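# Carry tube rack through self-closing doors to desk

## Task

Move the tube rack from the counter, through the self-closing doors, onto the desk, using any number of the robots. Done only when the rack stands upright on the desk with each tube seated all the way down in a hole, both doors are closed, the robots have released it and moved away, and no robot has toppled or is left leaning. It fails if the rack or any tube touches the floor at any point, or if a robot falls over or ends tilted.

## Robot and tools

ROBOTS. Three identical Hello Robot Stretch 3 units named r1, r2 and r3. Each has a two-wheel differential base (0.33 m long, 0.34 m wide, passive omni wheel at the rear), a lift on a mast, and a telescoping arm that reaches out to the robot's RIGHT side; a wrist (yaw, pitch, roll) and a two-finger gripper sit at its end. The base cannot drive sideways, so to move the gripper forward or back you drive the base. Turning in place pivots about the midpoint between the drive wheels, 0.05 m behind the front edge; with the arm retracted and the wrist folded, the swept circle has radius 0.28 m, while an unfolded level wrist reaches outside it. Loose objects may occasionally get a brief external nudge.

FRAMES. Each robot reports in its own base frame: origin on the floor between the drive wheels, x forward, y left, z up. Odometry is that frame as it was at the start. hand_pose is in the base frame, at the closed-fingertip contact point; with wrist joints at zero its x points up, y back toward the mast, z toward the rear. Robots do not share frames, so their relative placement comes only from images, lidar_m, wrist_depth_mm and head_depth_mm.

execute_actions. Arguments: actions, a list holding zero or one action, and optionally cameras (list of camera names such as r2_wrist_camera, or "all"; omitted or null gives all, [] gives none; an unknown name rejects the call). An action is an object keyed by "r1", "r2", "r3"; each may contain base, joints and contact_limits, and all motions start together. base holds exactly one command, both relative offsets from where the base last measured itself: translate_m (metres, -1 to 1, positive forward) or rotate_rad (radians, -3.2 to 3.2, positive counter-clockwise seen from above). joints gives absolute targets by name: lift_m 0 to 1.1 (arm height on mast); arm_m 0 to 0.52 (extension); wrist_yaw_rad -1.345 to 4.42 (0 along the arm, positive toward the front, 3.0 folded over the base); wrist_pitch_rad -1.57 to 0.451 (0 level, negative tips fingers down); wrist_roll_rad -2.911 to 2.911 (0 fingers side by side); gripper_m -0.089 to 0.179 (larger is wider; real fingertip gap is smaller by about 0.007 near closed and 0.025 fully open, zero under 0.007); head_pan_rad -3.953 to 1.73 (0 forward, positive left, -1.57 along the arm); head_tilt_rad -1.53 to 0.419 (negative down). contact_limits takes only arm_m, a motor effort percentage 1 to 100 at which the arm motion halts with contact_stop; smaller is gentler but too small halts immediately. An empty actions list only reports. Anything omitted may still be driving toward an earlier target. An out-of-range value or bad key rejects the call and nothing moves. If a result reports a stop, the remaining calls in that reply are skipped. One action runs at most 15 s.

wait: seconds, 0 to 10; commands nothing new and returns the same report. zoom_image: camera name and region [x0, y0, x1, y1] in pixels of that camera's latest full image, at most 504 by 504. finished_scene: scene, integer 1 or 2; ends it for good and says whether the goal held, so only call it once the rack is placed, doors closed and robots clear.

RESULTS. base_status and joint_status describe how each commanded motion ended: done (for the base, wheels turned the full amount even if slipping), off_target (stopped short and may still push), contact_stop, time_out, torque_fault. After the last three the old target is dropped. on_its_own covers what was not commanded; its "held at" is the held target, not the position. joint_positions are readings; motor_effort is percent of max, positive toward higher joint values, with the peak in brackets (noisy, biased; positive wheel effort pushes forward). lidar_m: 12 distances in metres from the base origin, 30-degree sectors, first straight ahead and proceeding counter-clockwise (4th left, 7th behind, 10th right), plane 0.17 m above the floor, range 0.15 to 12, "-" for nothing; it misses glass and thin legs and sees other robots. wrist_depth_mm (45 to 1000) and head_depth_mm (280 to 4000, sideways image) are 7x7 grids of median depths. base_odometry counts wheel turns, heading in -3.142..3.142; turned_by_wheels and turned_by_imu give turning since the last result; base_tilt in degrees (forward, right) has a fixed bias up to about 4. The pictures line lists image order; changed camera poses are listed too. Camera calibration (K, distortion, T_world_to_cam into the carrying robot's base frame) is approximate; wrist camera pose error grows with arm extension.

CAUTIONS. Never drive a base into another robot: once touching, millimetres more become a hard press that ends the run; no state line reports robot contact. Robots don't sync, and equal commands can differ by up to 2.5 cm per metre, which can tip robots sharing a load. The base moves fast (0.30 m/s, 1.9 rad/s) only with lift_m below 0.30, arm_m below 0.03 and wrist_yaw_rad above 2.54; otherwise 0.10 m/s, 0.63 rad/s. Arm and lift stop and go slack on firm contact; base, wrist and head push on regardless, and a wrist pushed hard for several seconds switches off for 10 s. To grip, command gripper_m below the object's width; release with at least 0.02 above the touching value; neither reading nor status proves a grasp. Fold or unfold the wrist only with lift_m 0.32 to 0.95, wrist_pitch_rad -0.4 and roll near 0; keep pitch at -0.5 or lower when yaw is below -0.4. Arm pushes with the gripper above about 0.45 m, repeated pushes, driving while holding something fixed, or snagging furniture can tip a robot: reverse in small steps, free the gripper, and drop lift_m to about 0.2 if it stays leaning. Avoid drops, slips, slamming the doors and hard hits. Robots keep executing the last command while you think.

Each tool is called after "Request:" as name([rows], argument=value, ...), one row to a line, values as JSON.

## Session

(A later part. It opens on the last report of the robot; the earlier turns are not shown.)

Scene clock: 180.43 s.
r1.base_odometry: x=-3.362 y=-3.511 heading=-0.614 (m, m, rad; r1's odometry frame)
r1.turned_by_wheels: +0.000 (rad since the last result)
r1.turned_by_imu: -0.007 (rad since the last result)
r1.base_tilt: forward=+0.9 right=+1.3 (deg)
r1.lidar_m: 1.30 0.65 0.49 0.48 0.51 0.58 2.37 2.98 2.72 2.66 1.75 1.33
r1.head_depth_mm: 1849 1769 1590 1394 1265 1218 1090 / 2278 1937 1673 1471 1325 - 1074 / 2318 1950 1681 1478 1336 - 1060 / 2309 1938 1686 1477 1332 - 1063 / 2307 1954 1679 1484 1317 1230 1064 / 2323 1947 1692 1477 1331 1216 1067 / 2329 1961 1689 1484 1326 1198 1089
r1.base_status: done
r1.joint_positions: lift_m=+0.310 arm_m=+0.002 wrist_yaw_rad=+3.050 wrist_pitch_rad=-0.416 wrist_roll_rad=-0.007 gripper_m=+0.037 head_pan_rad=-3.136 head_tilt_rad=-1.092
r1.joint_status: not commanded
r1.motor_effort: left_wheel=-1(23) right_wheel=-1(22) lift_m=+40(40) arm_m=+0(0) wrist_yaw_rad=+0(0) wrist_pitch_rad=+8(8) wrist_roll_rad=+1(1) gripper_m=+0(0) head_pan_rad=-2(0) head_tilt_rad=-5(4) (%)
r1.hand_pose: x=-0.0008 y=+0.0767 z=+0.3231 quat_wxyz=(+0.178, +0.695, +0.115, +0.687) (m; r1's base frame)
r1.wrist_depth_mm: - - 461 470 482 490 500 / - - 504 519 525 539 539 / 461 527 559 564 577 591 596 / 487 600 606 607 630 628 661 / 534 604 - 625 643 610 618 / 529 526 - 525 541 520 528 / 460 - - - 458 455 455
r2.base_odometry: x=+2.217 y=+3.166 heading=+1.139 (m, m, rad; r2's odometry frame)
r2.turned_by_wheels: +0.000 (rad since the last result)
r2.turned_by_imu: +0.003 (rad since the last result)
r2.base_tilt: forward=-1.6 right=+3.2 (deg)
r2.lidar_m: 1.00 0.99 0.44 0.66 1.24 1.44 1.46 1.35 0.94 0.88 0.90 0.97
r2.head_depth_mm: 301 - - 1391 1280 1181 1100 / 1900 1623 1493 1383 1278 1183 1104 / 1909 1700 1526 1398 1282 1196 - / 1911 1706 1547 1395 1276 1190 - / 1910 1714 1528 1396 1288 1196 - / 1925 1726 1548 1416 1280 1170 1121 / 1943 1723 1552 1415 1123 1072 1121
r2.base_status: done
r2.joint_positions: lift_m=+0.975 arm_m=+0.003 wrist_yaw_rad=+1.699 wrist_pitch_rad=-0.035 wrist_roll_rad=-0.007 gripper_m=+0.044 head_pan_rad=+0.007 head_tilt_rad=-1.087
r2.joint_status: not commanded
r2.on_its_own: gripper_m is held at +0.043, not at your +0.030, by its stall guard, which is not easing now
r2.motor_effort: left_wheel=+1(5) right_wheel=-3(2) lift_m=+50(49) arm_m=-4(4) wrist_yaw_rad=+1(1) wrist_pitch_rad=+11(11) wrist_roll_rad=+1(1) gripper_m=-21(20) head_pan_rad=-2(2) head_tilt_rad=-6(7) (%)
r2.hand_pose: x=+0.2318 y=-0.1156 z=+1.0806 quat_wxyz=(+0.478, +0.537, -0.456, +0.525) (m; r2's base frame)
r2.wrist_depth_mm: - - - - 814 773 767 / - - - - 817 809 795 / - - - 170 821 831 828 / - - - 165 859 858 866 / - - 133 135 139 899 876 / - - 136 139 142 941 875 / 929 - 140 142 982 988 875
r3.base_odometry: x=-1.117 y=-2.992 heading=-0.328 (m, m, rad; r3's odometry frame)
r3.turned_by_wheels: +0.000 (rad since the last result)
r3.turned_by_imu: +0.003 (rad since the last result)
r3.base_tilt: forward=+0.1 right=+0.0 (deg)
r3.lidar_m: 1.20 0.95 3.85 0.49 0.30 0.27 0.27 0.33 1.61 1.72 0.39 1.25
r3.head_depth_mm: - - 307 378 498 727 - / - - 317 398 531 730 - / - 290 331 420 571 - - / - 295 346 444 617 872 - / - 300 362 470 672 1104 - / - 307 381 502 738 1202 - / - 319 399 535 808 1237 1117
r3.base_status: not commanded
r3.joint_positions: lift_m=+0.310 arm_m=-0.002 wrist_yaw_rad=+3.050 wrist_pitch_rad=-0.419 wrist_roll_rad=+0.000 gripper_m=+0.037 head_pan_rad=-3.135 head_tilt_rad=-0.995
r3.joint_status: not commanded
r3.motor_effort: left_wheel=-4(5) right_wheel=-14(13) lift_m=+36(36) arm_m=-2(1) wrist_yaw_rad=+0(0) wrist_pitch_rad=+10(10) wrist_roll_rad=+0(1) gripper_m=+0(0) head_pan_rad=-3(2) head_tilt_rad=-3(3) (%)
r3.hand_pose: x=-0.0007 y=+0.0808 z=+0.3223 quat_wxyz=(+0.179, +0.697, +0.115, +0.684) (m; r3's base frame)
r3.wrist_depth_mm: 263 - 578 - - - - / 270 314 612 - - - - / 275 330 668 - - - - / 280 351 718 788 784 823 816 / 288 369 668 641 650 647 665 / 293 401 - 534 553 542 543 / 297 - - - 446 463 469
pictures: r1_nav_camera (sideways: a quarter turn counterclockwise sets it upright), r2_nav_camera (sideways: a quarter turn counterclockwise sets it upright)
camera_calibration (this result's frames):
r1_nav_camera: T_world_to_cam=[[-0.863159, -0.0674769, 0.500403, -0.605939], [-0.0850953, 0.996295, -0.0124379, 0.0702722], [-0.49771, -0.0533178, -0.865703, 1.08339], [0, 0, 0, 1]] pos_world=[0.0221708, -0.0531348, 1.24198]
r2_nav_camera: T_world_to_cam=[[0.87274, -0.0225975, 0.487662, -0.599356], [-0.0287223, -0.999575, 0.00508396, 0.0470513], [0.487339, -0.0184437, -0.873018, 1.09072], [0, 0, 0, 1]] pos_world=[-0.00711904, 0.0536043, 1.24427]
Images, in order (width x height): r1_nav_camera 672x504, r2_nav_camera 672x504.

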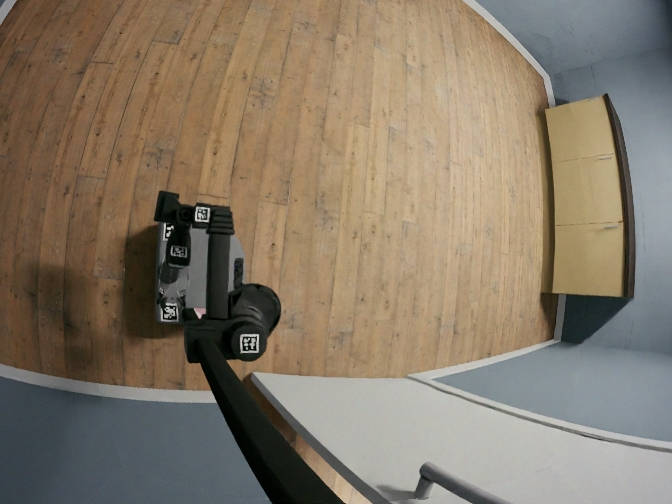

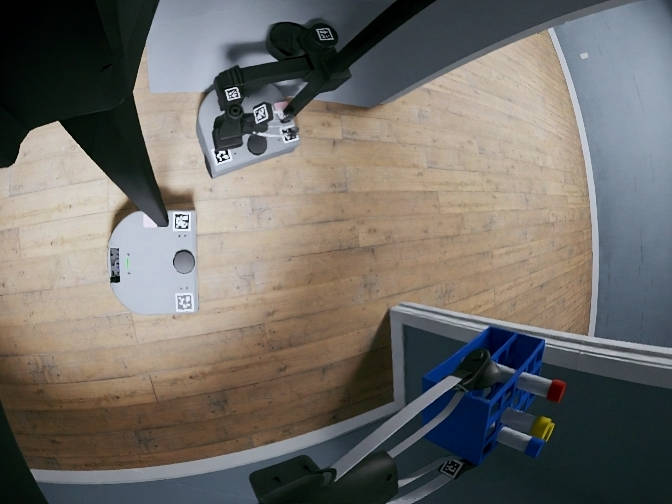

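Request:
execute_actions([
  {"r2":{"base":{"translate_m":0.25}}},
], cameras=[])

Request:
execute_actions([
  {"r2":{"base":{"rotate_rad":0.28}}},
], cameras=["r2_nav_camera"])

Request:
execute_actions([
  {"r2":{"base":{"translate_m":0.4}}},
], cameras=["r2_nav_camera"])

Scene clock: 184.70 s.
r1.base_odometry: x=-3.362 y=-3.511 heading=-0.614 (m, m, rad; r1's odometry frame)
r1.turned_by_wheels: +0.000 (rad since the last result)
r1.turned_by_imu: -0.001 (rad since the last result)
r1.base_tilt: forward=+1.0 right=+1.3 (deg)
r1.lidar_m: 1.30 0.65 0.49 0.48 0.51 0.72 2.37 2.98 2.72 2.66 1.75 1.33
r1.head_depth_mm: 1855 1754 1604 1454 1309 1223 1086 / 2275 1924 1664 1480 1322 - 1073 / 2281 1943 1683 1485 1339 - 1058 / 2314 1936 1694 1477 1330 - 1061 / 2304 1947 1669 1485 1321 1236 1063 / 2310 1967 1685 1479 1326 1219 1066 / 2318 1937 1678 1479 1328 1200 1093
r1.base_status: not commanded
r1.joint_positions: lift_m=+0.310 arm_m=+0.002 wrist_yaw_rad=+3.050 wrist_pitch_rad=-0.416 wrist_roll_rad=-0.007 gripper_m=+0.037 head_pan_rad=-3.136 head_tilt_rad=-1.092
r1.joint_status: not commanded
r1.motor_effort: left_wheel=-1(2) right_wheel=-1(1) lift_m=+40(40) arm_m=-1(1) wrist_yaw_rad=+0(0) wrist_pitch_rad=+8(8) wrist_roll_rad=+0(0) gripper_m=+0(0) head_pan_rad=-2(2) head_tilt_rad=-5(5) (%)
r1.hand_pose: x=-0.0008 y=+0.0767 z=+0.3231 quat_wxyz=(+0.178, +0.695, +0.115, +0.687) (m; r1's base frame)
r1.wrist_depth_mm: 453 - 470 470 482 492 496 / 485 - 507 513 519 531 546 / 534 531 558 567 579 584 596 / 595 593 603 613 622 634 644 / 613 626 - 634 637 625 621 / 524 531 - 529 543 527 526 / 457 - - - 453 459 455
r2.base_odometry: x=+2.321 y=+3.393 heading=+1.140 (m, m, rad; r2's odometry frame)
r2.turned_by_wheels: +0.000 (rad since the last result)
r2.turned_by_imu: +0.001 (rad since the last result)
r2.base_tilt: forward=-1.6 right=+3.2 (deg)
r2.lidar_m: 3.92 3.99 0.71 0.36 0.69 1.62 1.58 1.35 0.92 0.86 0.88 0.73
r2.head_depth_mm: 300 - - 1351 1274 1174 1093 / 1909 1623 1502 1375 1283 1175 1097 / 1908 1712 1525 1385 1280 1187 - / 1901 1698 1533 1400 1284 1204 - / 1923 1717 1537 1399 1278 1192 - / 1935 1708 1547 1415 1295 1193 1116 / 1930 1732 1549 1406 1295 1097 986
r2.base_status: done
r2.joint_positions: lift_m=+0.975 arm_m=+0.003 wrist_yaw_rad=+1.699 wrist_pitch_rad=-0.035 wrist_roll_rad=-0.007 gripper_m=+0.044 head_pan_rad=+0.007 head_tilt_rad=-1.087
r2.joint_status: not commanded
r2.on_its_own: gripper_m is held at +0.043, not at your +0.030, by its stall guard, which is not easing now
r2.motor_effort: left_wheel=+0(6) right_wheel=-2(3) lift_m=+50(50) arm_m=-4(4) wrist_yaw_rad=+1(1) wrist_pitch_rad=+11(11) wrist_roll_rad=+1(1) gripper_m=-21(20) head_pan_rad=-2(3) head_tilt_rad=-7(7) (%)
r2.hand_pose: x=+0.2318 y=-0.1156 z=+1.0806 quat_wxyz=(+0.478, +0.537, -0.456, +0.525) (m; r2's base frame)
r2.wrist_depth_mm: - - - - - 540 542 / - - - - - 561 555 / - - - 170 575 583 582 / - - - 165 598 609 609 / - - 133 136 139 622 627 / - - 136 139 142 664 657 / - - 139 142 679 697 694
r3.base_odometry: x=-1.117 y=-2.992 heading=-0.328 (m, m, rad; r3's odometry frame)
r3.turned_by_wheels: +0.000 (rad since the last result)
r3.turned_by_imu: +0.001 (rad since the last result)
r3.base_tilt: forward=+0.1 right=+0.0 (deg)
r3.lidar_m: 1.20 0.95 3.85 0.49 0.30 0.27 0.27 0.33 1.61 1.68 1.43 0.25
r3.head_depth_mm: - - 307 378 497 727 - / - - 318 398 531 729 - / - 290 331 420 570 - - / - 296 346 444 616 876 - / - 300 362 471 670 1098 - / - 307 380 501 733 1204 - / - 319 400 536 812 1239 1121
r3.base_status: not commanded
r3.joint_positions: lift_m=+0.310 arm_m=-0.002 wrist_yaw_rad=+3.050 wrist_pitch_rad=-0.419 wrist_roll_rad=+0.000 gripper_m=+0.037 head_pan_rad=-3.135 head_tilt_rad=-0.995
r3.joint_status: not commanded
r3.motor_effort: left_wheel=-4(4) right_wheel=-14(14) lift_m=+36(36) arm_m=-1(2) wrist_yaw_rad=+0(0) wrist_pitch_rad=+11(10) wrist_roll_rad=+0(1) gripper_m=+0(0) head_pan_rad=-4(4) head_tilt_rad=-3(4) (%)
r3.hand_pose: x=-0.0007 y=+0.0808 z=+0.3223 quat_wxyz=(+0.179, +0.697, +0.115, +0.684) (m; r3's base frame)
r3.wrist_depth_mm: 263 - 581 - - - - / 271 319 612 - - - - / 275 330 673 - - - - / 281 351 730 807 792 824 828 / 287 370 654 643 647 642 656 / 293 400 - 537 549 544 544 / 299 - - - 442 463 469
pictures: none
No camera images: the call's "cameras" was empty. Leave "cameras" out to get every camera's image.

Scene clock: 186.33 s.
r1.base_odometry: x=-3.362 y=-3.511 heading=-0.614 (m, m, rad; r1's odometry frame)
r1.turned_by_wheels: +0.000 (rad since the last result)
r1.turned_by_imu: +0.000 (rad since the last result)
r1.base_tilt: forward=+1.0 right=+1.3 (deg)
r1.lidar_m: 1.30 0.65 0.49 0.48 0.51 0.72 2.38 2.98 2.72 2.65 1.75 1.33
r1.head_depth_mm: 1840 1761 1600 1442 1318 1220 1083 / 2296 1916 1672 1476 1322 - 1078 / 2304 1926 1671 1483 1336 - 1059 / 2315 1943 1678 1480 1338 - 1066 / 2311 1930 1667 1480 1324 1231 1060 / 2301 1939 1679 1491 1327 1209 1069 / 2325 1925 1681 1482 1320 1194 1090
r1.base_status: not commanded
r1.joint_positions: lift_m=+0.310 arm_m=+0.002 wrist_yaw_rad=+3.050 wrist_pitch_rad=-0.416 wrist_roll_rad=-0.007 gripper_m=+0.037 head_pan_rad=-3.136 head_tilt_rad=-1.092
r1.joint_status: not commanded
r1.motor_effort: left_wheel=-2(2) right_wheel=-1(1) lift_m=+40(40) arm_m=-1(1) wrist_yaw_rad=+1(0) wrist_pitch_rad=+8(8) wrist_roll_rad=+1(1) gripper_m=+0(0) head_pan_rad=-1(3) head_tilt_rad=-5(4) (%)
r1.hand_pose: x=-0.0008 y=+0.0767 z=+0.3231 quat_wxyz=(+0.178, +0.695, +0.115, +0.687) (m; r1's base frame)
r1.wrist_depth_mm: 456 - 469 476 480 500 500 / 492 - 503 512 524 531 551 / 544 526 558 568 576 582 602 / 589 589 601 606 627 638 649 / 625 619 - 617 639 625 627 / 536 527 - 527 542 526 524 / 456 - - - 456 456 456
r2.base_odometry: x=+2.321 y=+3.393 heading=+1.419 (m, m, rad; r2's odometry frame)
r2.turned_by_wheels: +0.280 (rad since the last result)
r2.turned_by_imu: +0.283 (rad since the last result)
r2.base_tilt: forward=-1.6 right=+3.2 (deg)
r2.lidar_m: 3.94 0.80 0.36 0.37 0.77 1.66 1.58 1.04 0.87 0.86 0.80 0.73
r2.head_depth_mm: 301 - - 1378 1272 1178 1090 / 1901 1618 1528 1397 1281 1175 1098 / 1919 1682 1520 1390 1277 1187 - / 1905 1702 1535 1393 1285 1199 - / 1928 1708 1549 1405 1283 1193 - / 1922 1722 1549 1397 1294 1188 1120 / 1927 1718 1429 1376 1292 1041 1096
r2.base_status: done
r2.joint_positions: lift_m=+0.975 arm_m=+0.003 wrist_yaw_rad=+1.699 wrist_pitch_rad=-0.035 wrist_roll_rad=-0.007 gripper_m=+0.044 head_pan_rad=+0.007 head_tilt_rad=-1.087
r2.joint_status: not commanded
r2.on_its_own: gripper_m is held at +0.043, not at your +0.030, by its stall guard, which is not easing now
r2.motor_effort: left_wheel=-3(5) right_wheel=+3(8) lift_m=+50(49) arm_m=-4(4) wrist_yaw_rad=+1(1) wrist_pitch_rad=+11(11) wrist_roll_rad=+1(0) gripper_m=-21(19) head_pan_rad=-3(2) head_tilt_rad=-6(6) (%)
r2.hand_pose: x=+0.2318 y=-0.1156 z=+1.0806 quat_wxyz=(+0.478, +0.537, -0.456, +0.525) (m; r2's base frame)
r2.wrist_depth_mm: 696 - - - - - 439 / 689 - - - - - 439 / 709 - - 170 - - 456 / 714 - - 165 - - 467 / 734 - 132 135 139 - 485 / 752 - 136 139 142 589 497 / 742 - 140 142 - 585 521
r3.base_odometry: x=-1.117 y=-2.992 heading=-0.328 (m, m, rad; r3's odometry frame)
r3.turned_by_wheels: +0.000 (rad since the last result)
r3.turned_by_imu: +0.000 (rad since the last result)
r3.base_tilt: forward=+0.1 right=+0.0 (deg)
r3.lidar_m: 1.20 0.95 3.86 0.49 0.30 0.27 0.27 0.33 1.61 1.69 1.44 0.28
r3.head_depth_mm: - - 308 378 498 726 - / - - 317 397 531 730 - / - 290 331 419 571 - - / - 295 346 443 615 873 - / - 300 363 471 670 1102 - / - 307 381 501 734 1198 - / - 319 400 535 810 1224 1123
r3.base_status: not commanded
r3.joint_positions: lift_m=+0.310 arm_m=-0.002 wrist_yaw_rad=+3.050 wrist_pitch_rad=-0.419 wrist_roll_rad=+0.000 gripper_m=+0.037 head_pan_rad=-3.135 head_tilt_rad=-0.995
r3.joint_status: not commanded
r3.motor_effort: left_wheel=-4(4) right_wheel=-14(14) lift_m=+36(36) arm_m=-2(2) wrist_yaw_rad=+0(0) wrist_pitch_rad=+10(10) wrist_roll_rad=+0(0) gripper_m=+0(0) head_pan_rad=-2(3) head_tilt_rad=-3(3) (%)
r3.hand_pose: x=-0.0007 y=+0.0808 z=+0.3223 quat_wxyz=(+0.179, +0.697, +0.115, +0.684) (m; r3's base frame)
r3.wrist_depth_mm: 264 - 580 - - - - / 269 318 606 - - - - / 273 328 667 - - - - / 279 355 728 792 811 827 819 / 287 368 647 646 644 650 655 / 293 399 - 532 536 541 550 / 298 - - - 448 466 469
pictures: r2_nav_camera (sideways: a quarter turn counterclockwise sets it upright)
camera_calibration (this result's frames):
r2_nav_camera: T_world_to_cam=[[0.872746, -0.0225997, 0.487651, -0.599342], [-0.0287249, -0.999574, 0.00508442, 0.0470507], [0.487328, -0.0184451, -0.873024, 1.09073], [0, 0, 0, 1]] pos_world=[-0.00711964, 0.0536044, 1.24427]
Images, in order (width x height): r2_nav_camera 672x504.

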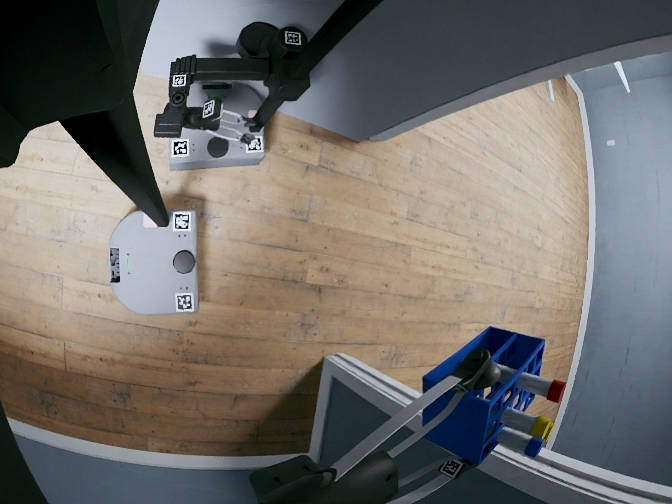

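Scene clock: 191.27 s.
r1.base_odometry: x=-3.362 y=-3.511 heading=-0.614 (m, m, rad; r1's odometry frame)
r1.turned_by_wheels: +0.000 (rad since the last result)
r1.turned_by_imu: -0.001 (rad since the last result)
r1.base_tilt: forward=+1.0 right=+1.3 (deg)
r1.lidar_m: 1.30 0.65 0.49 0.48 0.51 0.72 2.38 2.98 2.72 2.66 1.75 1.33
r1.head_depth_mm: 1847 1765 1601 1442 1312 1226 1082 / 2280 1927 1664 1479 1311 - 1075 / 2308 1920 1669 1482 1339 - 1060 / 2305 1935 1673 1472 1340 - 1062 / 2295 1942 1669 1484 1322 1230 1060 / 2290 1934 1685 1484 1330 1216 1066 / 2321 1944 1694 1489 1330 1201 1097
r1.base_status: not commanded
r1.joint_positions: lift_m=+0.310 arm_m=+0.002 wrist_yaw_rad=+3.050 wrist_pitch_rad=-0.416 wrist_roll_rad=-0.007 gripper_m=+0.037 head_pan_rad=-3.136 head_tilt_rad=-1.092
r1.joint_status: not commanded
r1.motor_effort: left_wheel=-1(1) right_wheel=-1(1) lift_m=+40(40) arm_m=-1(1) wrist_yaw_rad=+0(0) wrist_pitch_rad=+8(8) wrist_roll_rad=+1(0) gripper_m=+0(0) head_pan_rad=-1(3) head_tilt_rad=-5(5) (%)
r1.hand_pose: x=-0.0008 y=+0.0767 z=+0.3231 quat_wxyz=(+0.178, +0.695, +0.115, +0.687) (m; r1's base frame)
r1.wrist_depth_mm: 453 - 464 473 484 492 497 / 488 - 507 512 516 530 546 / 537 529 552 561 575 582 600 / 590 596 601 609 624 626 642 / 615 623 - 622 648 616 620 / 531 528 - 528 539 526 524 / 460 - - - 457 459 459
r2.base_odometry: x=+2.382 y=+3.789 heading=+1.419 (m, m, rad; r2's odometry frame)
r2.turned_by_wheels: +0.000 (rad since the last result)
r2.turned_by_imu: +0.002 (rad since the last result)
r2.base_tilt: forward=-1.6 right=+3.3 (deg)
r2.lidar_m: 3.52 3.36 0.58 0.58 0.45 2.03 1.98 1.13 0.94 0.61 0.48 3.55
r2.head_depth_mm: 300 - - 1390 1270 1183 1098 / 1893 1612 1520 1394 1273 1176 1103 / 1893 1706 1519 1404 1288 1191 - / 1898 1688 1534 1402 1288 1198 - / 1921 1719 1548 1402 1287 1190 - / 1943 1726 1551 1415 1290 1195 1124 / 1933 1716 1562 1416 1295 1201 1116
r2.base_status: done
r2.joint_positions: lift_m=+0.975 arm_m=+0.003 wrist_yaw_rad=+1.699 wrist_pitch_rad=-0.035 wrist_roll_rad=-0.007 gripper_m=+0.044 head_pan_rad=+0.007 head_tilt_rad=-1.087
r2.joint_status: not commanded
r2.on_its_own: gripper_m is held at +0.043, not at your +0.030, by its stall guard, which is not easing now
r2.motor_effort: left_wheel=-4(5) right_wheel=+3(7) lift_m=+49(49) arm_m=-4(4) wrist_yaw_rad=+1(1) wrist_pitch_rad=+11(11) wrist_roll_rad=+1(1) gripper_m=-20(21) head_pan_rad=-3(3) head_tilt_rad=-7(6) (%)
r2.hand_pose: x=+0.2318 y=-0.1156 z=+1.0806 quat_wxyz=(+0.478, +0.537, -0.456, +0.525) (m; r2's base frame)
r2.wrist_depth_mm: - - - - - - - / - - - - - - - / - - - 170 - - - / - - - 165 - - - / - - 132 136 139 - - / - - 136 139 142 - - / - - 140 142 - - -
r3.base_odometry: x=-1.117 y=-2.992 heading=-0.328 (m, m, rad; r3's odometry frame)
r3.turned_by_wheels: +0.000 (rad since the last result)
r3.turned_by_imu: +0.001 (rad since the last result)
r3.base_tilt: forward=+0.1 right=+0.0 (deg)
r3.lidar_m: 1.19 0.31 3.85 0.49 0.30 0.27 0.27 0.33 1.61 1.69 1.44 1.25
r3.head_depth_mm: - - 307 378 497 725 - / - - 318 398 531 730 - / - 290 331 419 571 - - / - 295 346 444 616 877 - / - 301 362 470 669 1098 - / - 308 381 502 732 1200 - / - 319 399 536 812 1236 1122
r3.base_status: not commanded
r3.joint_positions: lift_m=+0.310 arm_m=-0.002 wrist_yaw_rad=+3.050 wrist_pitch_rad=-0.419 wrist_roll_rad=+0.000 gripper_m=+0.037 head_pan_rad=-3.135 head_tilt_rad=-0.995
r3.joint_status: not commanded
r3.motor_effort: left_wheel=-5(5) right_wheel=-14(14) lift_m=+36(36) arm_m=-1(2) wrist_yaw_rad=+0(0) wrist_pitch_rad=+10(10) wrist_roll_rad=+1(0) gripper_m=+0(0) head_pan_rad=-3(2) head_tilt_rad=-3(3) (%)
r3.hand_pose: x=-0.0007 y=+0.0808 z=+0.3223 quat_wxyz=(+0.179, +0.697, +0.115, +0.684) (m; r3's base frame)
r3.wrist_depth_mm: 264 - 583 - - - - / 269 316 610 - - - 271 / 274 329 673 - - - 277 / 280 351 741 780 821 795 313 / 289 370 660 641 652 417 403 / 294 405 - 530 522 372 352 / 299 - - - 448 368 300
pictures: r2_nav_camera (sideways: a quarter turn counterclockwise sets it upright)
camera_calibration (this result's frames):
r2_nav_camera: T_world_to_cam=[[0.87275, -0.0225997, 0.487645, -0.599334], [-0.0287249, -0.999574, 0.00508466, 0.0470504], [0.487322, -0.0184452, -0.873027, 1.09074], [0, 0, 0, 1]] pos_world=[-0.00712003, 0.0536044, 1.24427]
Images, in order (width x height): r2_nav_camera 672x504.

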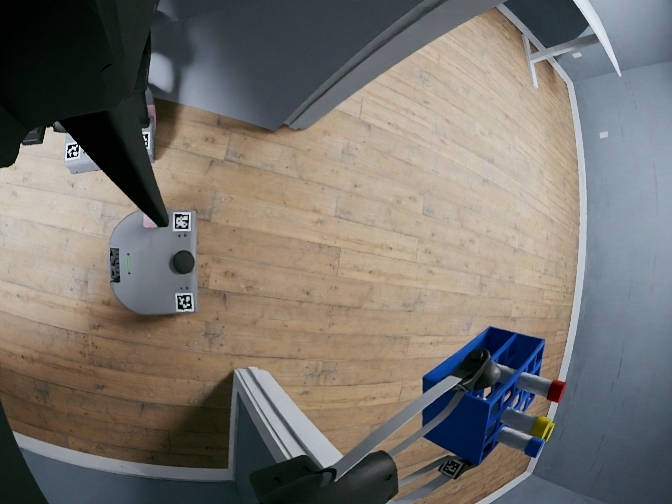

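Request:
execute_actions([
  {"r2":{"base":{"translate_m":1.0}}},
], cameras=[])

Request:
execute_actions([
  {"r2":{"base":{"translate_m":0.9},"joints":{"head_pan_rad":1.0,"head_tilt_rad":-0.7,"lift_m":0.85}},"r3":{"base":{"translate_m":0.95}}},
], cameras=["r2_nav_camera","r3_nav_camera"])

Scene clock: 202.73 s.
r1.base_odometry: x=-3.362 y=-3.511 heading=-0.614 (m, m, rad; r1's odometry frame)
r1.turned_by_wheels: +0.000 (rad since the last result)
r1.turned_by_imu: -0.002 (rad since the last result)
r1.base_tilt: forward=+0.9 right=+1.4 (deg)
r1.lidar_m: 1.30 0.64 0.49 0.48 0.51 0.72 2.37 2.98 2.72 2.65 1.75 1.33
r1.head_depth_mm: 1850 1774 1613 1440 1312 1227 1086 / 2319 1934 1660 1476 1318 - 1075 / 2297 1925 1669 1489 1330 - 1063 / 2294 1945 1686 1472 1329 - 1061 / 2310 1952 1684 1482 1317 1233 1063 / 2322 1918 1687 1473 1322 1216 1068 / 2313 1952 1677 1484 1324 1198 1088
r1.base_status: not commanded
r1.joint_positions: lift_m=+0.310 arm_m=+0.002 wrist_yaw_rad=+3.050 wrist_pitch_rad=-0.416 wrist_roll_rad=-0.007 gripper_m=+0.037 head_pan_rad=-3.136 head_tilt_rad=-1.092
r1.joint_status: not commanded
r1.motor_effort: left_wheel=+0(1) right_wheel=-1(1) lift_m=+40(40) arm_m=-1(1) wrist_yaw_rad=+0(0) wrist_pitch_rad=+8(8) wrist_roll_rad=+1(1) gripper_m=+0(1) head_pan_rad=-1(2) head_tilt_rad=-5(4) (%)
r1.hand_pose: x=-0.0008 y=+0.0767 z=+0.3231 quat_wxyz=(+0.178, +0.695, +0.115, +0.687) (m; r1's base frame)
r1.wrist_depth_mm: 453 - 471 478 482 489 501 / 494 - 507 511 519 535 544 / 536 529 551 565 579 584 595 / 597 596 604 618 628 634 639 / 622 622 - 622 634 618 619 / 529 523 - 531 545 528 517 / 460 - - - 460 454 458
r2.base_odometry: x=+2.533 y=+4.777 heading=+1.419 (m, m, rad; r2's odometry frame)
r2.turned_by_wheels: +0.000 (rad since the last result)
r2.turned_by_imu: +0.004 (rad since the last result)
r2.base_tilt: forward=-1.6 right=+3.2 (deg)
r2.lidar_m: 2.54 2.58 2.11 1.37 0.73 0.76 2.58 0.83 1.09 2.16 2.42 2.56
r2.head_depth_mm: 301 - - 1386 1273 1185 1093 / 1873 1627 1515 1388 1283 1184 1102 / 1897 1698 1533 1396 1278 1189 - / 1926 1723 1539 1400 1281 1187 - / 1938 1716 1543 1411 1296 1192 - / 1937 1715 1552 1416 1280 1200 1120 / 1933 1730 1557 1415 1289 1195 1119
r2.base_status: done
r2.joint_positions: lift_m=+0.975 arm_m=+0.003 wrist_yaw_rad=+1.699 wrist_pitch_rad=-0.035 wrist_roll_rad=-0.007 gripper_m=+0.044 head_pan_rad=+0.007 head_tilt_rad=-1.087
r2.joint_status: not commanded
r2.on_its_own: gripper_m is held at +0.043, not at your +0.030, by its stall guard, which is not easing now
r2.motor_effort: left_wheel=-3(5) right_wheel=+3(10) lift_m=+50(49) arm_m=-4(4) wrist_yaw_rad=+1(0) wrist_pitch_rad=+11(11) wrist_roll_rad=+1(1) gripper_m=-20(20) head_pan_rad=-2(3) head_tilt_rad=-7(7) (%)
r2.hand_pose: x=+0.2318 y=-0.1156 z=+1.0806 quat_wxyz=(+0.478, +0.537, -0.456, +0.525) (m; r2's base frame)
r2.wrist_depth_mm: - - - - - - - / - - - - - - - / - - - 171 - - - / - - - 166 - - - / - - 132 135 139 - - / - - 136 139 142 - - / - - 140 142 - - -
r3.base_odometry: x=-1.117 y=-2.992 heading=-0.328 (m, m, rad; r3's odometry frame)
r3.turned_by_wheels: +0.000 (rad since the last result)
r3.turned_by_imu: +0.003 (rad since the last result)
r3.base_tilt: forward=+0.1 right=+0.0 (deg)
r3.lidar_m: 1.20 0.95 1.22 0.49 0.30 0.27 0.27 0.33 1.60 1.68 1.44 1.25
r3.head_depth_mm: - - 308 378 498 725 - / - - 318 397 533 732 - / - 291 332 418 571 - - / - 295 346 444 618 876 - / - 300 362 471 669 1096 - / - 308 380 501 737 1199 - / - 318 400 536 812 1243 1118
r3.base_status: not commanded
r3.joint_positions: lift_m=+0.310 arm_m=-0.002 wrist_yaw_rad=+3.050 wrist_pitch_rad=-0.419 wrist_roll_rad=+0.000 gripper_m=+0.037 head_pan_rad=-3.135 head_tilt_rad=-0.995
r3.joint_status: not commanded
r3.motor_effort: left_wheel=-4(4) right_wheel=-14(14) lift_m=+37(36) arm_m=-1(2) wrist_yaw_rad=+0(0) wrist_pitch_rad=+10(10) wrist_roll_rad=+0(0) gripper_m=+0(0) head_pan_rad=-3(2) head_tilt_rad=-4(3) (%)
r3.hand_pose: x=-0.0007 y=+0.0808 z=+0.3223 quat_wxyz=(+0.179, +0.697, +0.115, +0.684) (m; r3's base frame)
r3.wrist_depth_mm: 264 - 579 - - - - / 270 316 625 - - - - / 274 331 668 - - - - / 282 356 723 792 802 808 831 / 290 368 671 639 644 651 657 / 295 396 - 534 552 540 552 / 298 - - - 445 467 467
pictures: none
No camera images: the call's "cameras" was empty. Leave "cameras" out to get every camera's image.

Scene clock: 213.37 s.
r1.base_odometry: x=-3.362 y=-3.511 heading=-0.614 (m, m, rad; r1's odometry frame)
r1.turned_by_wheels: +0.000 (rad since the last result)
r1.turned_by_imu: -0.002 (rad since the last result)
r1.base_tilt: forward=+1.0 right=+1.3 (deg)
r1.lidar_m: 1.30 0.65 0.49 0.48 0.51 0.72 2.37 2.98 2.72 2.65 1.75 1.33
r1.head_depth_mm: 1834 1758 1606 1460 1321 1218 1088 / 2305 1911 1680 1473 1320 - 1071 / 2289 1925 1668 1470 1341 - 1057 / 2286 1931 1675 1475 1342 - 1058 / 2298 1946 1673 1479 1320 1228 1063 / 2294 1963 1683 1484 1332 1216 1067 / 2311 1961 1684 1488 1334 1199 1092
r1.base_status: not commanded
r1.joint_positions: lift_m=+0.310 arm_m=+0.002 wrist_yaw_rad=+3.050 wrist_pitch_rad=-0.416 wrist_roll_rad=-0.007 gripper_m=+0.037 head_pan_rad=-3.136 head_tilt_rad=-1.092
r1.joint_status: not commanded
r1.motor_effort: left_wheel=-1(1) right_wheel=-1(1) lift_m=+40(40) arm_m=-1(1) wrist_yaw_rad=+0(0) wrist_pitch_rad=+8(8) wrist_roll_rad=+1(0) gripper_m=+0(1) head_pan_rad=-2(1) head_tilt_rad=-4(5) (%)
r1.hand_pose: x=-0.0008 y=+0.0767 z=+0.3231 quat_wxyz=(+0.178, +0.695, +0.115, +0.687) (m; r1's base frame)
r1.wrist_depth_mm: 453 - 465 478 482 494 497 / 491 - 511 518 526 531 542 / 535 529 553 568 578 587 593 / 585 595 600 611 623 631 648 / 619 615 - 614 647 611 620 / 528 525 - 523 535 522 528 / 459 - - - 453 460 459
r2.base_odometry: x=+2.669 y=+5.667 heading=+1.419 (m, m, rad; r2's odometry frame)
r2.turned_by_wheels: +0.000 (rad since the last result)
r2.turned_by_imu: +0.004 (rad since the last result)
r2.base_tilt: forward=-1.6 right=+3.2 (deg)
r2.lidar_m: 1.67 1.87 2.04 2.04 1.79 1.50 1.63 1.66 2.35 2.34 2.01 1.67
r2.head_depth_mm: 2387 2636 2335 1869 1537 1328 1155 / 2420 2733 2332 1858 1543 1327 1161 / 2346 2633 2376 1861 1548 1331 1157 / 2233 2547 2268 1860 1555 1330 1157 / 1822 2425 2390 1895 1560 1334 1163 / 2112 2350 2370 1870 1548 1328 1167 / 1644 2267 2395 1891 1563 1334 1165
r2.base_status: done
r2.joint_positions: lift_m=+0.850 arm_m=+0.003 wrist_yaw_rad=+1.699 wrist_pitch_rad=-0.034 wrist_roll_rad=-0.007 gripper_m=+0.044 head_pan_rad=+0.993 head_tilt_rad=-0.705
r2.joint_status: all done
r2.on_its_own: gripper_m is held at +0.043, not at your +0.030, by its stall guard, which is not easing now
r2.motor_effort: left_wheel=-3(4) right_wheel=+2(9) lift_m=+40(43) arm_m=-4(4) wrist_yaw_rad=+1(1) wrist_pitch_rad=+11(11) wrist_roll_rad=+1(1) gripper_m=-21(21) head_pan_rad=+3(36) head_tilt_rad=+2(27) (%)
r2.hand_pose: x=+0.2318 y=-0.1156 z=+0.9560 quat_wxyz=(+0.478, +0.537, -0.456, +0.525) (m; r2's base frame)
r2.wrist_depth_mm: - - - - - - - / - - - - - - - / - - - 170 - - - / - - - 165 - - - / - - 133 136 139 - - / - - 136 139 142 - - / - - 139 142 - - -
r3.base_odometry: x=-0.218 y=-3.298 heading=-0.329 (m, m, rad; r3's odometry frame)
r3.turned_by_wheels: +0.000 (rad since the last result)
r3.turned_by_imu: +0.001 (rad since the last result)
r3.base_tilt: forward=+0.2 right=+0.0 (deg)
r3.lidar_m: 0.35 0.41 0.36 0.36 3.86 0.35 0.27 2.04 1.86 0.67 0.40 0.35
r3.head_depth_mm: 320 422 626 1196 1384 1244 - / - 332 446 690 1322 1260 - / - 296 353 485 770 - - / - 306 367 482 720 1239 - / 1807 2026 1778 1547 1375 1249 - / 1841 2045 1765 1551 1379 1232 - / 1899 2108 1760 1547 1377 1230 1122
r3.base_status: translate_m off_target (by the wheels' count: +0.9502 of +0.9500)
r3.joint_positions: lift_m=+0.310 arm_m=-0.002 wrist_yaw_rad=+3.050 wrist_pitch_rad=-0.419 wrist_roll_rad=+0.000 gripper_m=+0.037 head_pan_rad=-3.135 head_tilt_rad=-0.995
r3.joint_status: not commanded
r3.on_its_own: right_wheel is at rest, and its effort (-28) is outside its rest range (-18 to +18)
r3.motor_effort: left_wheel=-16(22) right_wheel=-28(28) lift_m=+37(36) arm_m=-2(2) wrist_yaw_rad=+0(0) wrist_pitch_rad=+10(10) wrist_roll_rad=+0(0) gripper_m=+0(0) head_pan_rad=-2(2) head_tilt_rad=-3(3) (%)
r3.hand_pose: x=-0.0007 y=+0.0808 z=+0.3223 quat_wxyz=(+0.179, +0.697, +0.115, +0.684) (m; r3's base frame)
r3.wrist_depth_mm: - - 372 364 348 332 321 / - - 399 397 377 361 346 / - - 438 439 407 395 375 / 761 767 478 478 458 431 408 / 610 622 540 524 490 477 440 / 522 527 - 539 521 507 437 / 450 - - - 445 464 425
pictures: r2_nav_camera (sideways: a quarter turn counterclockwise sets it upright), r3_nav_camera (sideways: a quarter turn counterclockwise sets it upright)
camera_calibration (this result's frames):
r2_nav_camera: T_world_to_cam=[[0.367169, 0.510381, 0.777623, -0.974088], [0.817893, -0.575306, -0.00859039, 0.0596902], [0.442987, 0.639167, -0.628672, 0.77326], [0, 0, 0, 1]] pos_world=[-0.0337092, 0.0372537, 1.24411]
r3_nav_camera: T_world_to_cam=[[-0.867237, 0.0339915, 0.496734, -0.591623], [0.0037965, 0.998089, -0.0616709, 0.13295], [-0.497882, -0.0515974, -0.865709, 1.08213], [0, 0, 0, 1]] pos_world=[0.0251924, -0.0567507, 1.23889]
Images, in order (width x height): r2_nav_camera 672x504, r3_nav_camera 672x504.

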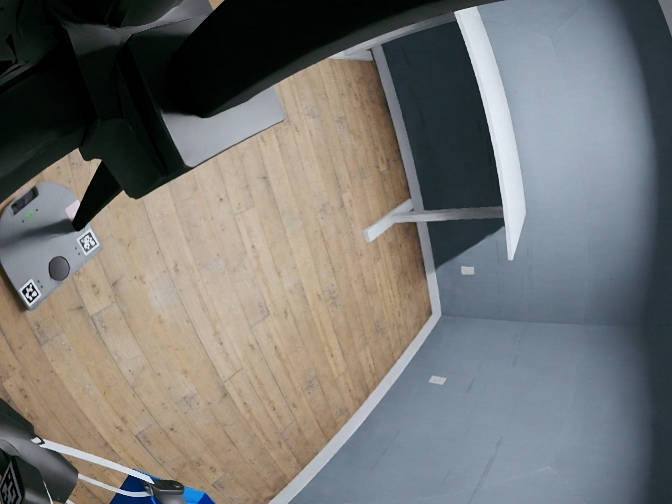

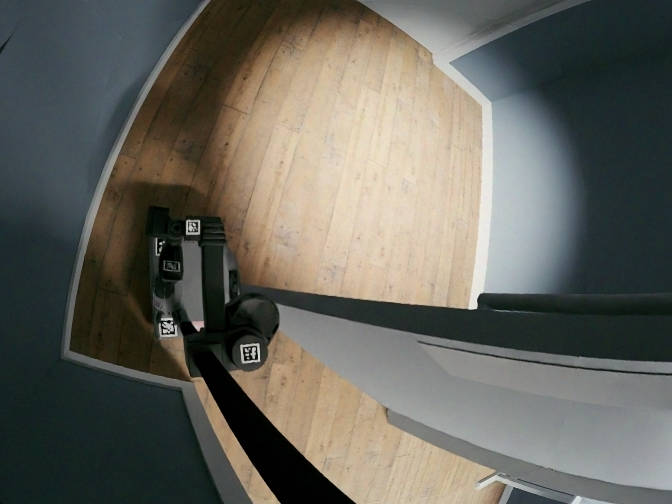

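Request:
execute_actions([
  {"r2":{"base":{"rotate_rad":1.35},"joints":{"head_pan_rad":0,"head_tilt_rad":-0.8}},"r3":{"base":{"translate_m":0.22}}},
], cameras=[])

Request:
execute_actions([
  {"r2":{"base":{"translate_m":0.95}}},
], cameras=["r2_nav_camera","r3_nav_camera","r2_wrist_camera"])

Scene clock: 217.67 s.
r1.base_odometry: x=-3.362 y=-3.511 heading=-0.614 (m, m, rad; r1's odometry frame)
r1.turned_by_wheels: +0.000 (rad since the last result)
r1.turned_by_imu: -0.001 (rad since the last result)
r1.base_tilt: forward=+1.0 right=+1.3 (deg)
r1.lidar_m: 1.29 0.64 0.49 0.48 0.51 0.72 2.38 2.97 2.72 2.66 1.75 1.33
r1.head_depth_mm: 1851 1764 1614 1442 1314 1222 1086 / 2286 1918 1665 1471 1310 - 1076 / 2294 1924 1685 1490 1338 - 1057 / 2308 1933 1680 1490 1333 - 1065 / 2305 1931 1667 1480 1322 1227 1067 / 2298 1942 1683 1488 1321 1213 1065 / 2329 1949 1691 1485 1325 1198 1096
r1.base_status: not commanded
r1.joint_positions: lift_m=+0.310 arm_m=+0.002 wrist_yaw_rad=+3.050 wrist_pitch_rad=-0.416 wrist_roll_rad=-0.007 gripper_m=+0.037 head_pan_rad=-3.136 head_tilt_rad=-1.092
r1.joint_status: not commanded
r1.motor_effort: left_wheel=-1(1) right_wheel=-1(1) lift_m=+40(40) arm_m=-1(0) wrist_yaw_rad=+0(0) wrist_pitch_rad=+8(8) wrist_roll_rad=+1(0) gripper_m=+1(0) head_pan_rad=-2(1) head_tilt_rad=-5(5) (%)
r1.hand_pose: x=-0.0008 y=+0.0767 z=+0.3231 quat_wxyz=(+0.178, +0.695, +0.115, +0.687) (m; r1's base frame)
r1.wrist_depth_mm: 450 - 464 477 482 490 500 / 489 - 505 516 519 532 540 / 530 531 556 568 576 586 592 / 591 595 611 609 631 635 632 / 626 622 - 624 643 622 624 / 530 527 - 525 544 532 523 / 463 - - - 459 454 459
r2.base_odometry: x=+2.669 y=+5.667 heading=+2.769 (m, m, rad; r2's odometry frame)
r2.turned_by_wheels: +1.350 (rad since the last result)
r2.turned_by_imu: +1.364 (rad since the last result)
r2.base_tilt: forward=-1.6 right=+3.2 (deg)
r2.lidar_m: 2.04 2.05 1.55 1.50 1.66 2.07 2.34 2.41 1.74 1.67 1.72 2.05
r2.head_depth_mm: 2072 2327 2069 1709 348 367 1133 / 2156 2417 2069 1703 406 1223 1132 / 2151 2452 2071 1708 1467 1275 1134 / 2175 2454 2057 1738 1457 1271 1137 / 2160 2430 2091 1715 1469 1268 1138 / 2172 2462 2106 1740 1465 1284 1132 / 2101 2380 2102 1743 1484 1285 1139
r2.base_status: done
r2.joint_positions: lift_m=+0.850 arm_m=+0.003 wrist_yaw_rad=+1.699 wrist_pitch_rad=-0.034 wrist_roll_rad=-0.007 gripper_m=+0.044 head_pan_rad=+0.007 head_tilt_rad=-0.790
r2.joint_status: all done
r2.on_its_own: gripper_m is held at +0.043, not at your +0.030, by its stall guard, which is not easing now
r2.motor_effort: left_wheel=-3(7) right_wheel=+3(8) lift_m=+41(41) arm_m=-4(4) wrist_yaw_rad=+1(1) wrist_pitch_rad=+11(11) wrist_roll_rad=+1(1) gripper_m=-20(21) head_pan_rad=-3(33) head_tilt_rad=-6(18) (%)
r2.hand_pose: x=+0.2318 y=-0.1156 z=+0.9560 quat_wxyz=(+0.478, +0.537, -0.456, +0.525) (m; r2's base frame)
r2.wrist_depth_mm: - - - - - - - / - - - - - - - / - - - 171 - - - / - - - 165 - - - / - - 132 136 139 - - / - - 136 139 142 - - / - - 140 142 - - -
r3.base_odometry: x=-0.010 y=-3.369 heading=-0.328 (m, m, rad; r3's odometry frame)
r3.turned_by_wheels: +0.000 (rad since the last result)
r3.turned_by_imu: +0.001 (rad since the last result)
r3.base_tilt: forward=+0.1 right=-0.1 (deg)
r3.lidar_m: 0.15 0.16 0.28 0.30 0.35 0.46 1.95 2.28 1.93 0.26 0.16 0.15
r3.head_depth_mm: 1812 2014 1783 1498 1110 1114 - / 1864 2012 1787 1559 1376 1256 - / 1900 2099 1797 1558 1375 - - / 1959 2087 1793 1558 1384 1282 - / 2012 2071 1781 1543 1372 1255 - / 2084 2061 1779 1562 1381 1234 - / 2134 2080 1788 1558 1374 1234 1120
r3.base_status: done
r3.joint_positions: lift_m=+0.310 arm_m=-0.002 wrist_yaw_rad=+3.050 wrist_pitch_rad=-0.419 wrist_roll_rad=+0.000 gripper_m=+0.037 head_pan_rad=-3.135 head_tilt_rad=-0.995
r3.joint_status: not commanded
r3.motor_effort: left_wheel=+2(12) right_wheel=-4(19) lift_m=+37(36) arm_m=-2(2) wrist_yaw_rad=+0(0) wrist_pitch_rad=+10(10) wrist_roll_rad=+1(0) gripper_m=+1(0) head_pan_rad=-3(2) head_tilt_rad=-4(3) (%)
r3.hand_pose: x=-0.0007 y=+0.0808 z=+0.3223 quat_wxyz=(+0.179, +0.697, +0.115, +0.684) (m; r3's base frame)
r3.wrist_depth_mm: 347 - 320 307 296 282 204 / 378 377 345 334 319 303 199 / 407 414 387 364 346 320 194 / 422 461 425 404 385 309 190 / 452 507 464 451 427 298 184 / 490 521 - 487 444 287 180 / 451 - - - 449 274 176
pictures: none
No camera images: the call's "cameras" was empty. Leave "cameras" out to get every camera's image.

Scene clock: 228.40 s.
r1.base_odometry: x=-3.362 y=-3.511 heading=-0.614 (m, m, rad; r1's odometry frame)
r1.turned_by_wheels: +0.000 (rad since the last result)
r1.turned_by_imu: -0.002 (rad since the last result)
r1.base_tilt: forward=+1.0 right=+1.3 (deg)
r1.lidar_m: 1.30 0.65 0.49 0.48 0.50 0.72 2.38 2.98 2.72 2.65 1.75 1.33
r1.head_depth_mm: 1828 1781 1606 1457 1315 1223 1080 / 2291 1932 1672 1478 1320 - 1071 / 2303 1940 1684 1478 1343 - 1062 / 2304 1933 1679 1478 1334 - 1061 / 2307 1932 1668 1487 1324 1228 1062 / 2316 1942 1685 1482 1322 1216 1070 / 2345 1958 1690 1480 1336 1201 1092
r1.base_status: not commanded
r1.joint_positions: lift_m=+0.310 arm_m=+0.002 wrist_yaw_rad=+3.050 wrist_pitch_rad=-0.416 wrist_roll_rad=-0.007 gripper_m=+0.037 head_pan_rad=-3.136 head_tilt_rad=-1.092
r1.joint_status: not commanded
r1.motor_effort: left_wheel=-1(1) right_wheel=-1(1) lift_m=+40(40) arm_m=-1(1) wrist_yaw_rad=+0(0) wrist_pitch_rad=+8(8) wrist_roll_rad=+0(1) gripper_m=+1(1) head_pan_rad=-1(2) head_tilt_rad=-4(5) (%)
r1.hand_pose: x=-0.0008 y=+0.0767 z=+0.3231 quat_wxyz=(+0.178, +0.695, +0.115, +0.687) (m; r1's base frame)
r1.wrist_depth_mm: 451 - 472 476 484 490 497 / 495 - 507 520 523 535 547 / 540 521 555 561 570 580 598 / 589 596 601 614 627 632 639 / 635 622 - 614 641 615 619 / 534 527 - 525 543 530 520 / 463 - - - 457 460 458
r2.base_odometry: x=+1.784 y=+6.013 heading=+2.769 (m, m, rad; r2's odometry frame)
r2.turned_by_wheels: +0.000 (rad since the last result)
r2.turned_by_imu: +0.004 (rad since the last result)
r2.base_tilt: forward=-1.6 right=+3.3 (deg)
r2.lidar_m: 1.48 1.19 1.57 1.50 1.55 2.20 3.28 2.38 1.72 1.65 1.70 1.14
r2.head_depth_mm: 913 701 1730 1717 348 367 1129 / 912 703 1755 1704 406 1227 1124 / 921 706 1752 1715 1466 1274 1131 / 927 709 1769 1719 1467 1281 1134 / 934 713 1783 1708 1466 1279 1138 / 935 714 1779 1721 1480 1270 1135 / 937 716 1794 1729 1475 1276 1142
r2.base_status: done
r2.joint_positions: lift_m=+0.850 arm_m=+0.003 wrist_yaw_rad=+1.699 wrist_pitch_rad=-0.034 wrist_roll_rad=-0.007 gripper_m=+0.044 head_pan_rad=+0.007 head_tilt_rad=-0.790
r2.joint_status: not commanded
r2.on_its_own: gripper_m is held at +0.043, not at your +0.030, by its stall guard, which is not easing now
r2.motor_effort: left_wheel=-3(6) right_wheel=+3(8) lift_m=+41(40) arm_m=-4(4) wrist_yaw_rad=+1(1) wrist_pitch_rad=+11(11) wrist_roll_rad=+1(1) gripper_m=-21(20) head_pan_rad=-3(3) head_tilt_rad=-6(5) (%)
r2.hand_pose: x=+0.2318 y=-0.1156 z=+0.9560 quat_wxyz=(+0.478, +0.537, -0.456, +0.525) (m; r2's base frame)
r2.wrist_depth_mm: - - - - - - - / - - - - - - - / 938 975 811 170 641 - - / - - - 165 - - - / - - 133 136 139 - - / - - 136 139 142 - - / - - 139 143 - - -
r3.base_odometry: x=-0.010 y=-3.369 heading=-0.328 (m, m, rad; r3's odometry frame)
r3.turned_by_wheels: +0.000 (rad since the last result)
r3.turned_by_imu: +0.003 (rad since the last result)
r3.base_tilt: forward=+0.1 right=+0.1 (deg)
r3.lidar_m: 0.15 0.16 0.28 0.30 0.35 0.62 1.95 2.29 1.92 0.26 0.16 0.15
r3.head_depth_mm: 1809 2008 1798 1535 1335 1184 - / 1863 2032 1793 1557 1370 1261 - / 1928 2096 1788 1553 1383 - - / 1957 2100 1780 1561 1381 1280 - / 2011 2077 1779 1544 1366 1253 - / 2058 2104 1777 1557 1382 1233 - / 2123 2079 1767 1560 1381 1233 1116
r3.base_status: not commanded
r3.joint_positions: lift_m=+0.310 arm_m=-0.002 wrist_yaw_rad=+3.050 wrist_pitch_rad=-0.419 wrist_roll_rad=+0.000 gripper_m=+0.037 head_pan_rad=-3.135 head_tilt_rad=-0.995
r3.joint_status: not commanded
r3.motor_effort: left_wheel=+2(2) right_wheel=-4(4) lift_m=+36(37) arm_m=-2(1) wrist_yaw_rad=+0(0) wrist_pitch_rad=+10(10) wrist_roll_rad=+0(1) gripper_m=+0(0) head_pan_rad=-2(3) head_tilt_rad=-3(4) (%)
r3.hand_pose: x=-0.0007 y=+0.0808 z=+0.3223 quat_wxyz=(+0.179, +0.697, +0.115, +0.684) (m; r3's base frame)
r3.wrist_depth_mm: 343 - 322 310 295 283 204 / 382 377 347 334 318 302 200 / 428 411 384 368 347 322 194 / 484 455 423 402 385 310 188 / 562 514 463 454 423 297 184 / 517 530 - 489 444 287 180 / 449 - - - 451 274 176
pictures: r2_nav_camera (sideways: a quarter turn counterclockwise sets it upright), r2_wrist_camera, r3_nav_camera (sideways: a quarter turn counterclockwise sets it upright)
camera_calibration (this result's frames):
r2_nav_camera: T_world_to_cam=[[0.692206, -0.0237758, 0.721308, -0.902671], [-0.0285245, -0.999578, -0.00557452, 0.0609263], [0.721136, -0.0167162, -0.692592, 0.854707], [0, 0, 0, 1]] pos_world=[0.0102126, 0.0537263, 1.24341]
r2_wrist_camera: T_world_to_cam=[[0.0975539, -0.993606, 0.0568351, -0.198338], [-0.215349, -0.0768289, -0.97351, 0.99903], [0.971652, 0.0827303, -0.221467, 0.160399], [0, 0, 0, 1]] pos_world=[0.078637, -0.133585, 1.01936]
r3_nav_camera: T_world_to_cam=[[-0.867237, 0.0339915, 0.496734, -0.591623], [0.0037965, 0.998089, -0.0616709, 0.13295], [-0.497882, -0.0515974, -0.865709, 1.08213], [0, 0, 0, 1]] pos_world=[0.0251924, -0.0567507, 1.23889]
Images, in order (width x height): r2_nav_camera 672x504, r2_wrist_camera 644x364, r3_nav_camera 672x504.

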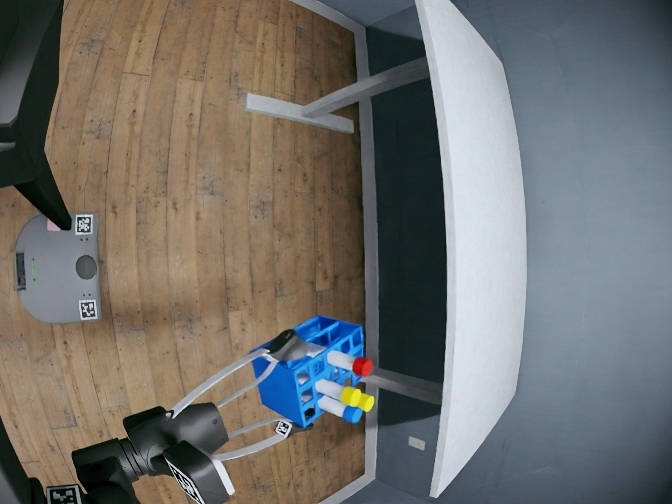

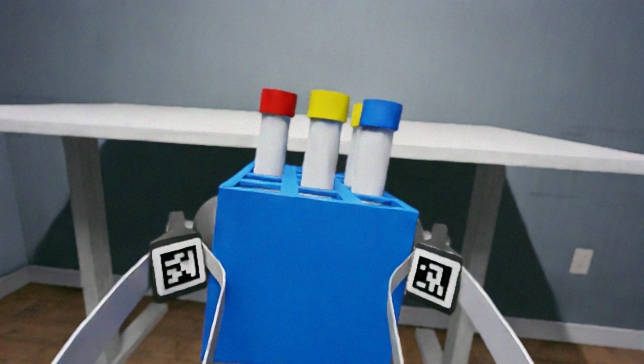

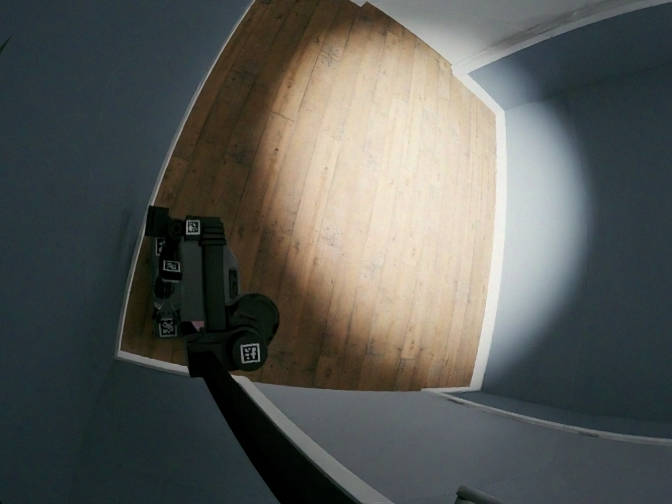

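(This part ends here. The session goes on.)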